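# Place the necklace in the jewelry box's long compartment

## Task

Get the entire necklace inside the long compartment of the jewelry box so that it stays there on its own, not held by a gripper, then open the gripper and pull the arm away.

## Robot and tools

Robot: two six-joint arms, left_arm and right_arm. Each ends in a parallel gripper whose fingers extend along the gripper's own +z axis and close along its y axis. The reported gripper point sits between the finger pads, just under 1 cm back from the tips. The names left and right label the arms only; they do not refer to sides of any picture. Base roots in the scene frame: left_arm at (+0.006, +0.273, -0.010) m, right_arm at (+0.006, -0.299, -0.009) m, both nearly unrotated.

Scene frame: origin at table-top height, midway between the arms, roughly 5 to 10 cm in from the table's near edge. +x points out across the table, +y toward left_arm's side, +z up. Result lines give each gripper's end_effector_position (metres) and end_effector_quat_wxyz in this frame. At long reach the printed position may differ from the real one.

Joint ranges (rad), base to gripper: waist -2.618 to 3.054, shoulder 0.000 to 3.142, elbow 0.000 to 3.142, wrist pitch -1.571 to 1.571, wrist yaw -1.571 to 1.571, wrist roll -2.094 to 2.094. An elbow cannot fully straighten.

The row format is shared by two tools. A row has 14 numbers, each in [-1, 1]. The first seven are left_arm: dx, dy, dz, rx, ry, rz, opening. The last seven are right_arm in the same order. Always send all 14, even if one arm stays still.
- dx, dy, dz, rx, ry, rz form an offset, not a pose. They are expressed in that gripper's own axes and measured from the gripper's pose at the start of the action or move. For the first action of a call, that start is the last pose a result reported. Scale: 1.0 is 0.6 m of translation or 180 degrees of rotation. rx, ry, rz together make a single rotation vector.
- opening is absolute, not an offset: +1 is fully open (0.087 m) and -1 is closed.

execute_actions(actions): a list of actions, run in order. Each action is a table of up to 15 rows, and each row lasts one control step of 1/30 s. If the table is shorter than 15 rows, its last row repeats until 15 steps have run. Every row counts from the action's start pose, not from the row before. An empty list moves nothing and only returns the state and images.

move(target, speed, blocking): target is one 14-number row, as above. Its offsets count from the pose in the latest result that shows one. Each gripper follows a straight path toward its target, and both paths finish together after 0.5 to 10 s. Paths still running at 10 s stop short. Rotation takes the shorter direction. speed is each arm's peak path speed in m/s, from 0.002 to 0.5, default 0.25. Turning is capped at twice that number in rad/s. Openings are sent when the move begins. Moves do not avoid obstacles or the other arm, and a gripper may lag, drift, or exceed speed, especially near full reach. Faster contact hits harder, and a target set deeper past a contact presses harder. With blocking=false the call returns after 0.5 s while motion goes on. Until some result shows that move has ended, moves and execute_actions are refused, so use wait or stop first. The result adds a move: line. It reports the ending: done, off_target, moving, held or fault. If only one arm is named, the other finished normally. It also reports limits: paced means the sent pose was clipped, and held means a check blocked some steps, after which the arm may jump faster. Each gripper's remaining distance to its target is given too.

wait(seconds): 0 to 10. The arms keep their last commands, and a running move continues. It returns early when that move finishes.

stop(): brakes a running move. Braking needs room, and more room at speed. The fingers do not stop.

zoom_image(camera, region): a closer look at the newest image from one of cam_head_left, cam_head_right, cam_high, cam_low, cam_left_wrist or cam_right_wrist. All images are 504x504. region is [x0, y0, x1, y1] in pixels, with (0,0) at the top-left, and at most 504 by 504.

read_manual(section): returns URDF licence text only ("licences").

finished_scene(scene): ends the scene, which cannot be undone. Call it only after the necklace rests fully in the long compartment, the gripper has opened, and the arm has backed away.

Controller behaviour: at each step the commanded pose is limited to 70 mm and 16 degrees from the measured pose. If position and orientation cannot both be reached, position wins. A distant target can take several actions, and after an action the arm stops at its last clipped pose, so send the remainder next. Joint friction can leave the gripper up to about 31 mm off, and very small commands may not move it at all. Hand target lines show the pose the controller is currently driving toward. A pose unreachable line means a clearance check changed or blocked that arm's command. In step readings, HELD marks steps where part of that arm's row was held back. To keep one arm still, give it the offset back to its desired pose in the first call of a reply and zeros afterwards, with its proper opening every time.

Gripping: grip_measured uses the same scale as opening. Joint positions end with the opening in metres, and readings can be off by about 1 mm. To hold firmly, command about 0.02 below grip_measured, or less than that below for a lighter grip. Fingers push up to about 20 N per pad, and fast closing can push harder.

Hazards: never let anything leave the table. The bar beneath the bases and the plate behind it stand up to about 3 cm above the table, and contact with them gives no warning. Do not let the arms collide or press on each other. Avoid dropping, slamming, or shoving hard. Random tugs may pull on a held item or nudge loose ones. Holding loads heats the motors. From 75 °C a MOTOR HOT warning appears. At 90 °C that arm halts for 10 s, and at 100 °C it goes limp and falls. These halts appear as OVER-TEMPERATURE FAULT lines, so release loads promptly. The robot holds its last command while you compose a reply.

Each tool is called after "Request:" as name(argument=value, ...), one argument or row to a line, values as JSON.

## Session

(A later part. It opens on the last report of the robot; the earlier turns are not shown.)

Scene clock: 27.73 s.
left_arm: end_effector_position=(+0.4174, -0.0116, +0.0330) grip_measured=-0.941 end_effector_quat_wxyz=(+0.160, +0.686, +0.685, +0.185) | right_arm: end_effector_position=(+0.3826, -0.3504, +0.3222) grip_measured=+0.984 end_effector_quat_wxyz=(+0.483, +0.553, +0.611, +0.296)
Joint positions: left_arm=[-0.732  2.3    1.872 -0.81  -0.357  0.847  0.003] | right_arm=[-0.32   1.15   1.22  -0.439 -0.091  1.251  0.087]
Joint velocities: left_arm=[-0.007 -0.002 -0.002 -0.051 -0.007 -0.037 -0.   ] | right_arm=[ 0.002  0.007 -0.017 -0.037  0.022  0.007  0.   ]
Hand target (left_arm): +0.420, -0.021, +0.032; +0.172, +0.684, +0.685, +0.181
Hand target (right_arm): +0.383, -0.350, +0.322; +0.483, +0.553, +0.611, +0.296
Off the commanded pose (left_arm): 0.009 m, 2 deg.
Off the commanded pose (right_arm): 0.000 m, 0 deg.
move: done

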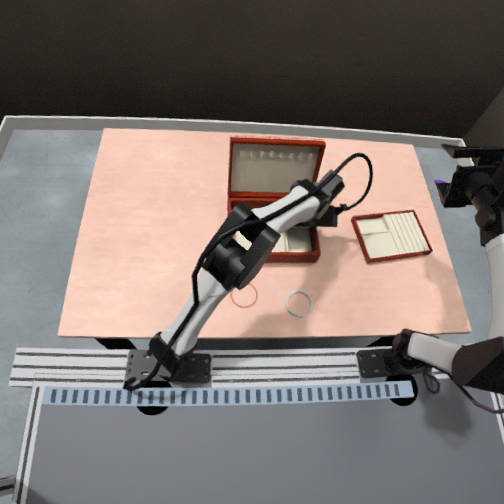

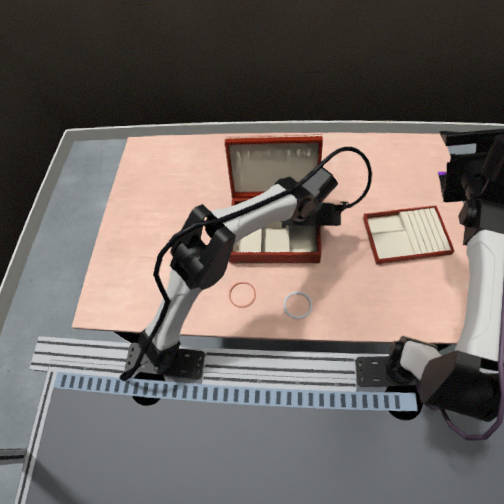

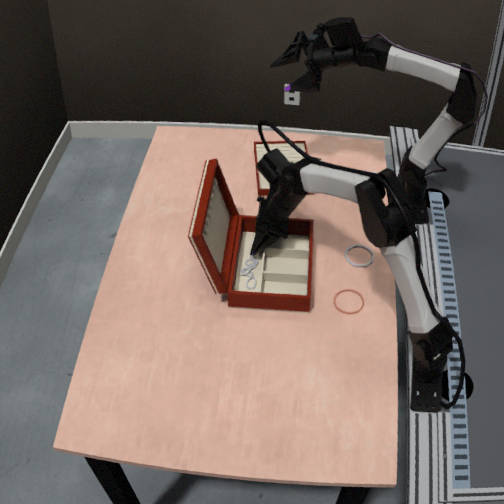

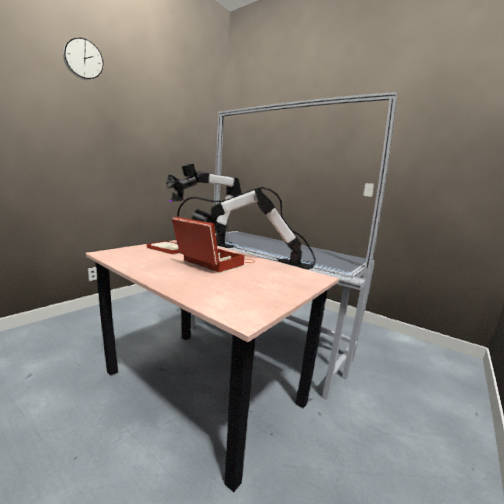

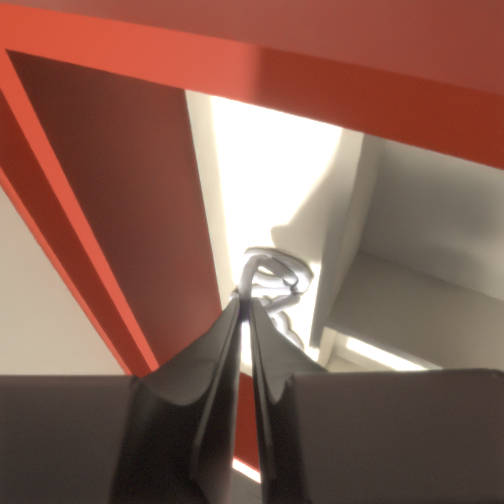

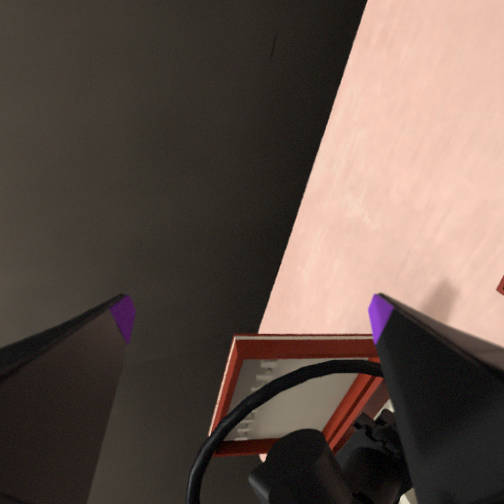

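Request:
execute_actions(
  actions=[
    [[-0.01,0.003,0.006,0,0,0,-0.975,0,0,0,0,0,0,1],[-0.01,0.003,0.009,0,0,0,-0.975,0,0,0,0,0,0,1],[-0.01,0.003,0.012,0,0,0,-0.975,0,0,0,0,0,0,1],[-0.01,0.003,0.015,0,0,0,-0.975,0,0,0,0,0,0,1],[-0.01,0.003,0.018,0,0,0,-0.975,0,0,0,0,0,0,1],[-0.01,0.003,0.020,0,0,0,-0.975,0,0,0,0,0,0,1],[-0.01,0.003,0.020,0,0,0,-0.975,0,0,0,0,0,0,1],[-0.01,0.003,0.020,0,0,0,-0.975,0,0,0,0,0,0,1],[-0.01,0.003,0.020,0,0,0,-0.92,0,0,0,0,0,0,1],[-0.01,0.003,0.020,0,0,0,-0.87,0,0,0,0,0,0,1],[-0.01,0.003,0.020,0,0,0,-0.82,0,0,0,0,0,0,1],[-0.01,0.003,0.020,0,0,0,-0.77,0,0,0,0,0,0,1],[-0.01,0.003,0.020,0,0,0,-0.72,0,0,0,0,0,0,1]],
  ],
)

Scene clock: 28.47 s.
left_arm: end_effector_position=(+0.4197, -0.0137, +0.0251) grip_measured=-0.722 end_effector_quat_wxyz=(+0.155, +0.687, +0.685, +0.185) | right_arm: end_effector_position=(+0.3826, -0.3504, +0.3222) grip_measured=+0.984 end_effector_quat_wxyz=(+0.483, +0.553, +0.611, +0.296)
Joint positions: left_arm=[-0.732  2.329  1.893 -0.812 -0.357  0.847  0.012] | right_arm=[-0.32   1.15   1.22  -0.439 -0.091  1.251  0.087]
Joint velocities: left_arm=[ 0.007 -0.012  0.007 -0.037 -0.007  0.022  0.002] | right_arm=[-0.007 -0.002 -0.012 -0.066  0.066 -0.022  0.001]
Hand target (left_arm): +0.425, -0.017, +0.023; +0.160, +0.686, +0.685, +0.185
Hand target (right_arm): +0.383, -0.350, +0.322; +0.483, +0.553, +0.611, +0.296
Off the commanded pose (left_arm): 0.006 m, 1 deg.
Off the commanded pose (right_arm): 0.000 m, 0 deg.
Step readings (end_effector_position):
0: left_arm (+0.4174, -0.0116, +0.0330) | right_arm (+0.3826, -0.3504, +0.3222)
1: left_arm (+0.4179, -0.0120, +0.0334) | right_arm (+0.3826, -0.3504, +0.3222)
2: left_arm (+0.4188, -0.0130, +0.0336) | right_arm (+0.3826, -0.3504, +0.3222)
4: left_arm (+0.4201, -0.0143, +0.0334) | right_arm (+0.3826, -0.3504, +0.3222)
8: left_arm (+0.4201, -0.0142, +0.0289) | right_arm (+0.3826, -0.3504, +0.3222)
15: end_effector_position above

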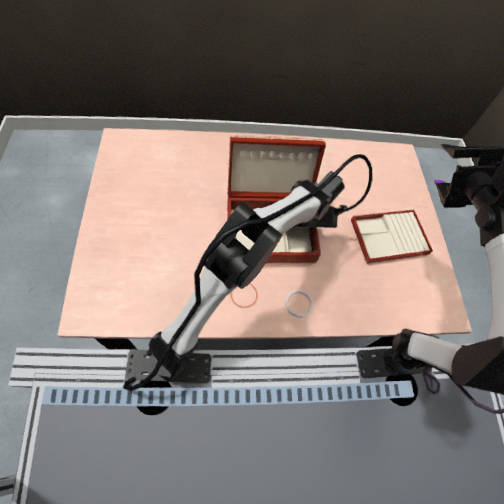

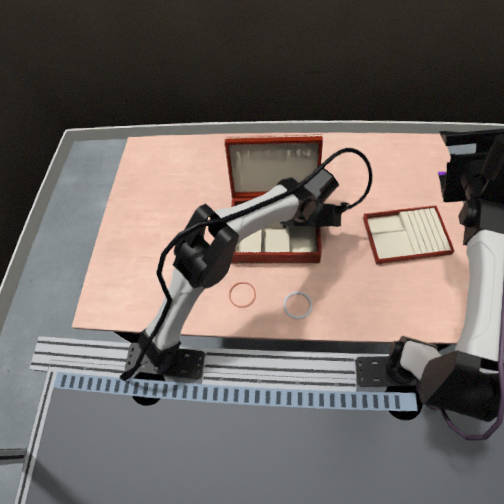

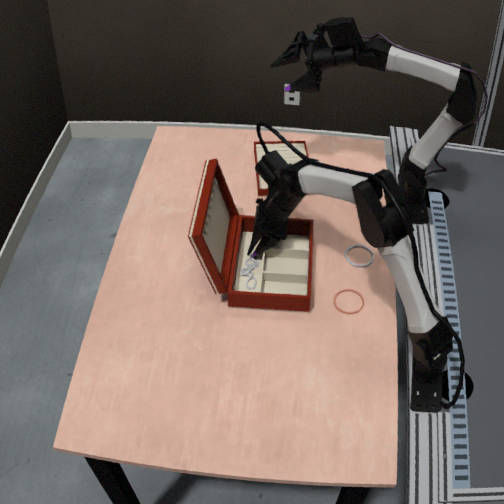

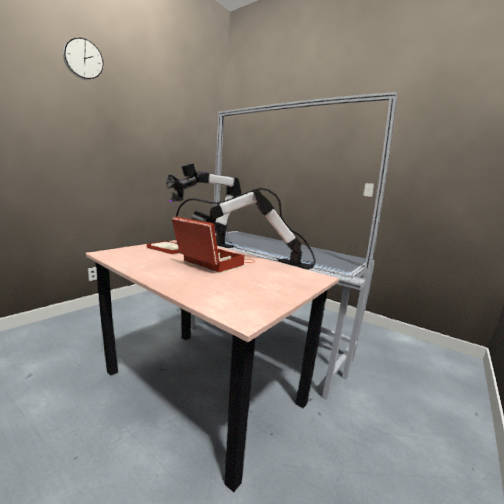

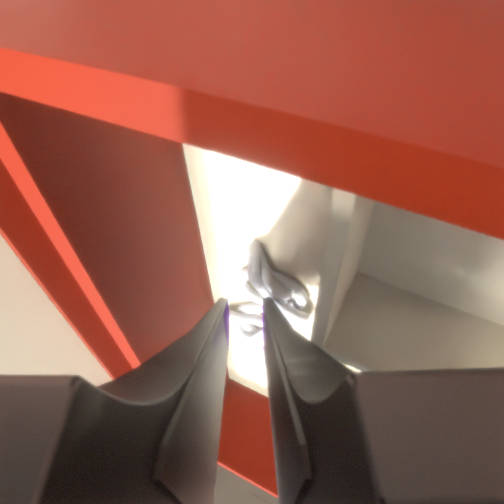

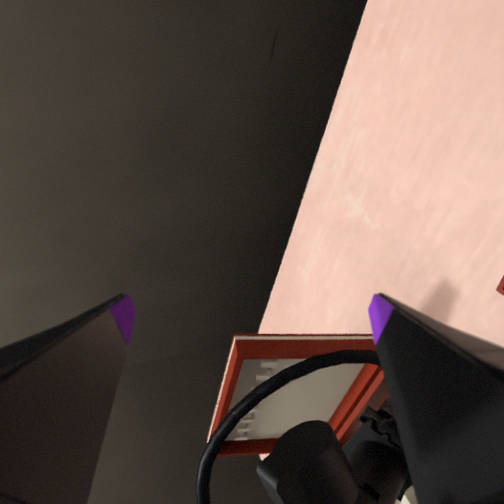

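Request:
move(
  target=[0.02,0.015,-0.13,0,0,0,-0.72, 0,0,0,0,0,0,1],
  speed=0.2,
)

Request:
move(
  target=[0.4,-0.07,-0.14,0,0,0,-0.72, 0,0,0,0,0,0,1],
  speed=0.3,
)

Request:
zoom_image(
  camera="cam_high",
  region=[170,130,350,340],
)

Request:
zoom_image(
  camera="cam_head_right",
  region=[200,130,350,280],
)

Scene clock: 29.73 s.
left_arm: end_effector_position=(+0.3942, -0.0033, +0.0969) grip_measured=-0.720 end_effector_quat_wxyz=(+0.161, +0.687, +0.684, +0.183) | right_arm: end_effector_position=(+0.3826, -0.3504, +0.3222) grip_measured=+0.984 end_effector_quat_wxyz=(+0.483, +0.553, +0.611, +0.296)
Joint positions: left_arm=[-0.753  2.173  1.921 -0.991 -0.36   0.828  0.012] | right_arm=[-0.32   1.15   1.22  -0.439 -0.091  1.251  0.087]
Joint velocities: left_arm=[ 0.002 -0.007 -0.022  0.037 -0.022 -0.007  0.   ] | right_arm=[ 0.002 -0.007 -0.007 -0.007  0.037  0.051  0.001]
Hand target (left_arm): +0.391, -0.004, +0.099; +0.156, +0.687, +0.685, +0.185
Hand target (right_arm): +0.383, -0.350, +0.322; +0.483, +0.553, +0.611, +0.296
Off the commanded pose (left_arm): 0.004 m, 1 deg.
Off the commanded pose (right_arm): 0.000 m, 0 deg.
move: done

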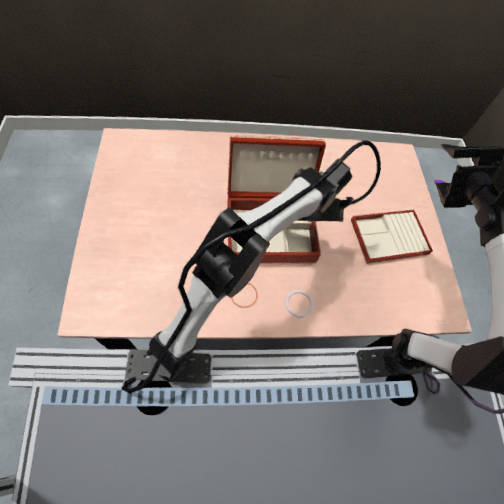

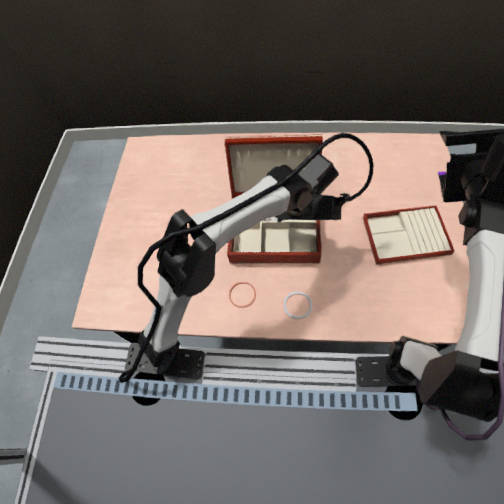

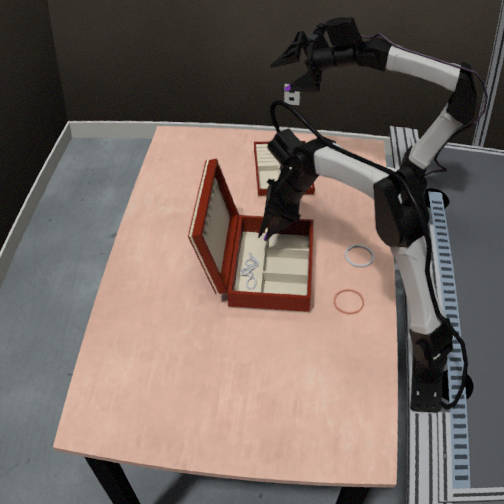

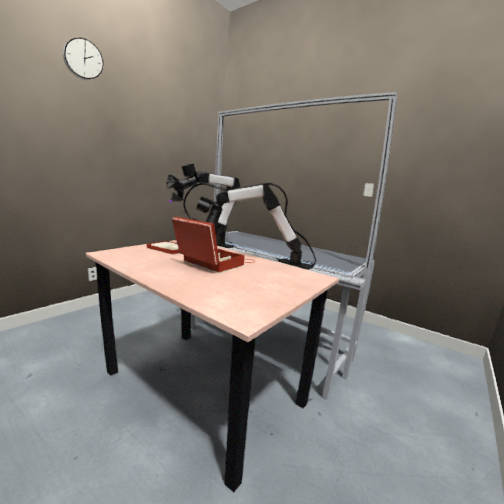

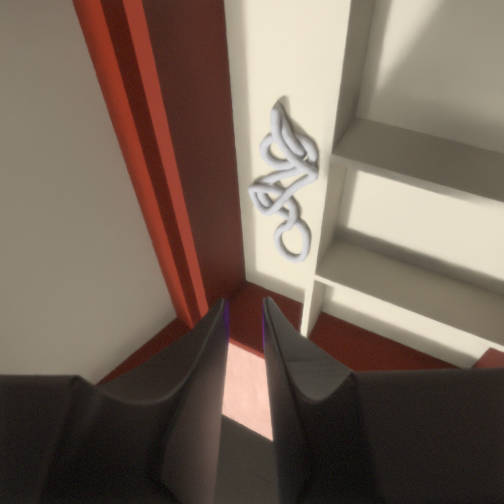

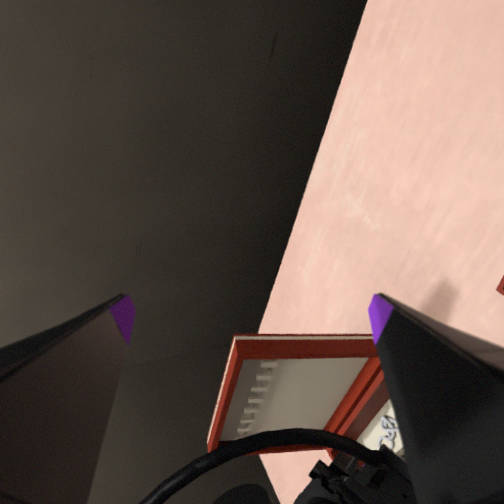

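Scene clock: 31.27 s.
left_arm: end_effector_position=(+0.3255, +0.2295, +0.1630) grip_measured=-0.720 end_effector_quat_wxyz=(+0.179, +0.681, +0.685, +0.186) | right_arm: end_effector_position=(+0.3826, -0.3504, +0.3222) grip_measured=+0.984 end_effector_quat_wxyz=(+0.483, +0.553, +0.611, +0.296)
Joint positions: left_arm=[-0.293  1.361  1.185 -0.914 -0.173  1.26   0.012] | right_arm=[-0.32   1.15   1.22  -0.439 -0.091  1.251  0.087]
Joint velocities: left_arm=[-0.002 -0.007 -0.007  0.022  0.051 -0.022 -0.   ] | right_arm=[ 0.002 -0.007  0.012  0.081 -0.051 -0.066  0.   ]
Hand target (left_arm): +0.317, +0.235, +0.153; +0.161, +0.687, +0.686, +0.176
Hand target (right_arm): +0.383, -0.350, +0.322; +0.483, +0.553, +0.611, +0.296
Off the commanded pose (left_arm): 0.011 m, 2 deg.
Off the commanded pose (right_arm): 0.000 m, 0 deg.
move: off_target (left_arm)

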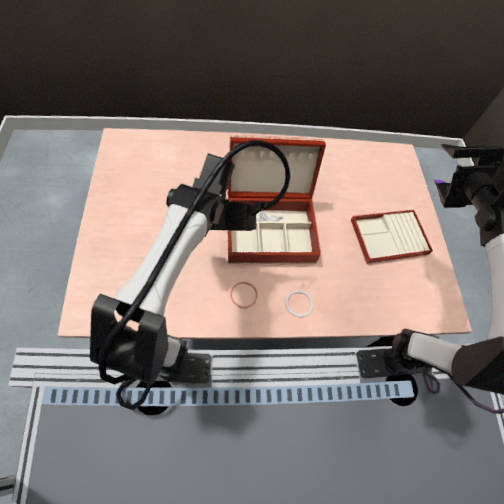

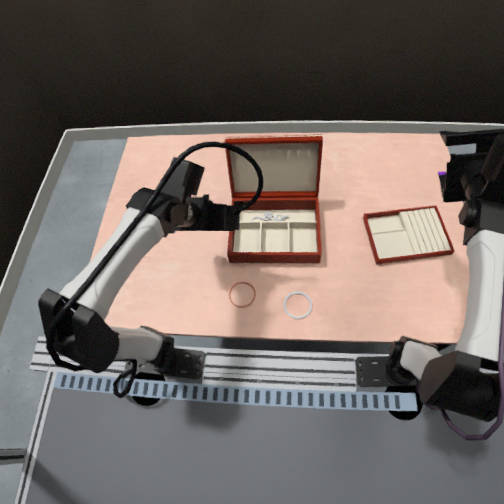

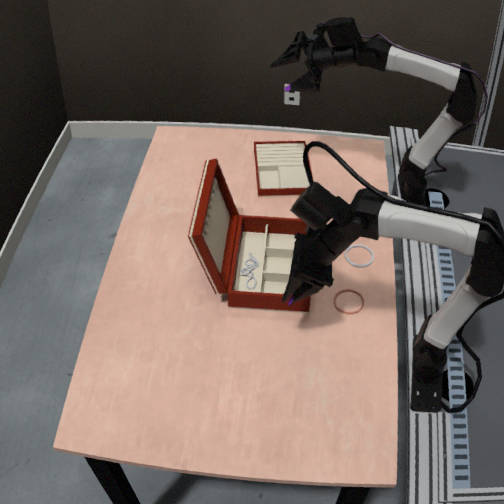

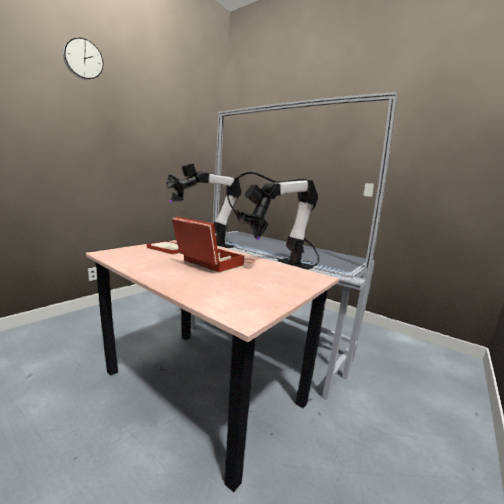

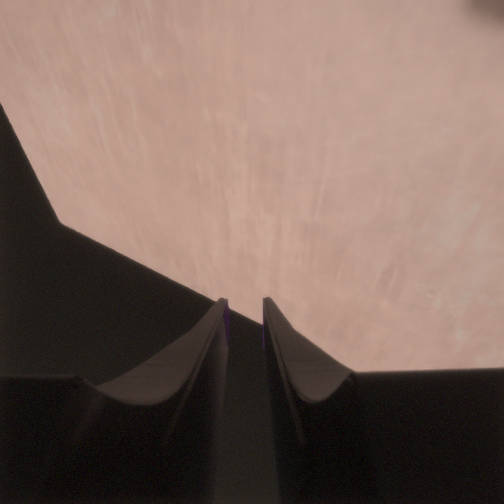

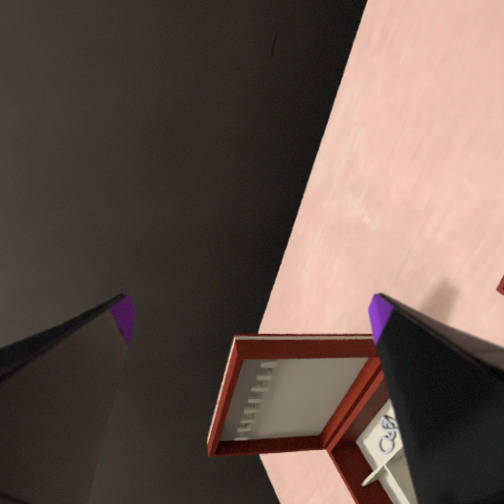

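Region (170, 130, 350, 340) of cam_high's 504x504 image, scaled by 2.400, with more detail than that image has; it fills the left 432 columns of this view, and the rest is white.

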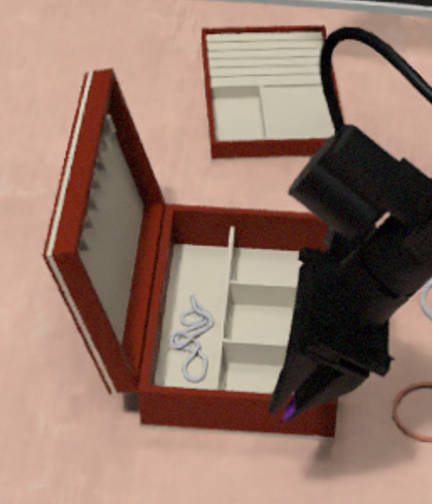

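Region (200, 130, 350, 280) of cam_head_right's 504x504 image, scaled by 3.360, with more detail than that image has.

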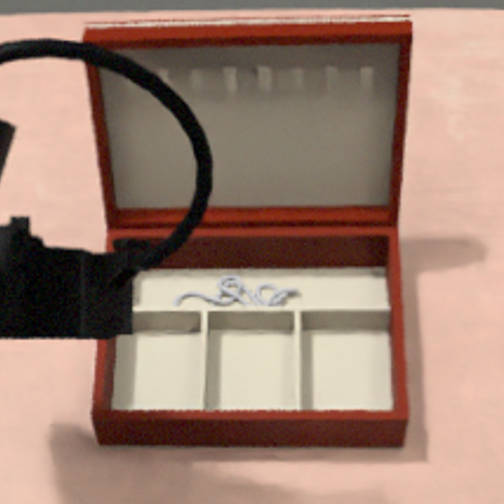

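Request:
finished_scene(
  scene=2,
)

The scene is finished: the task was done.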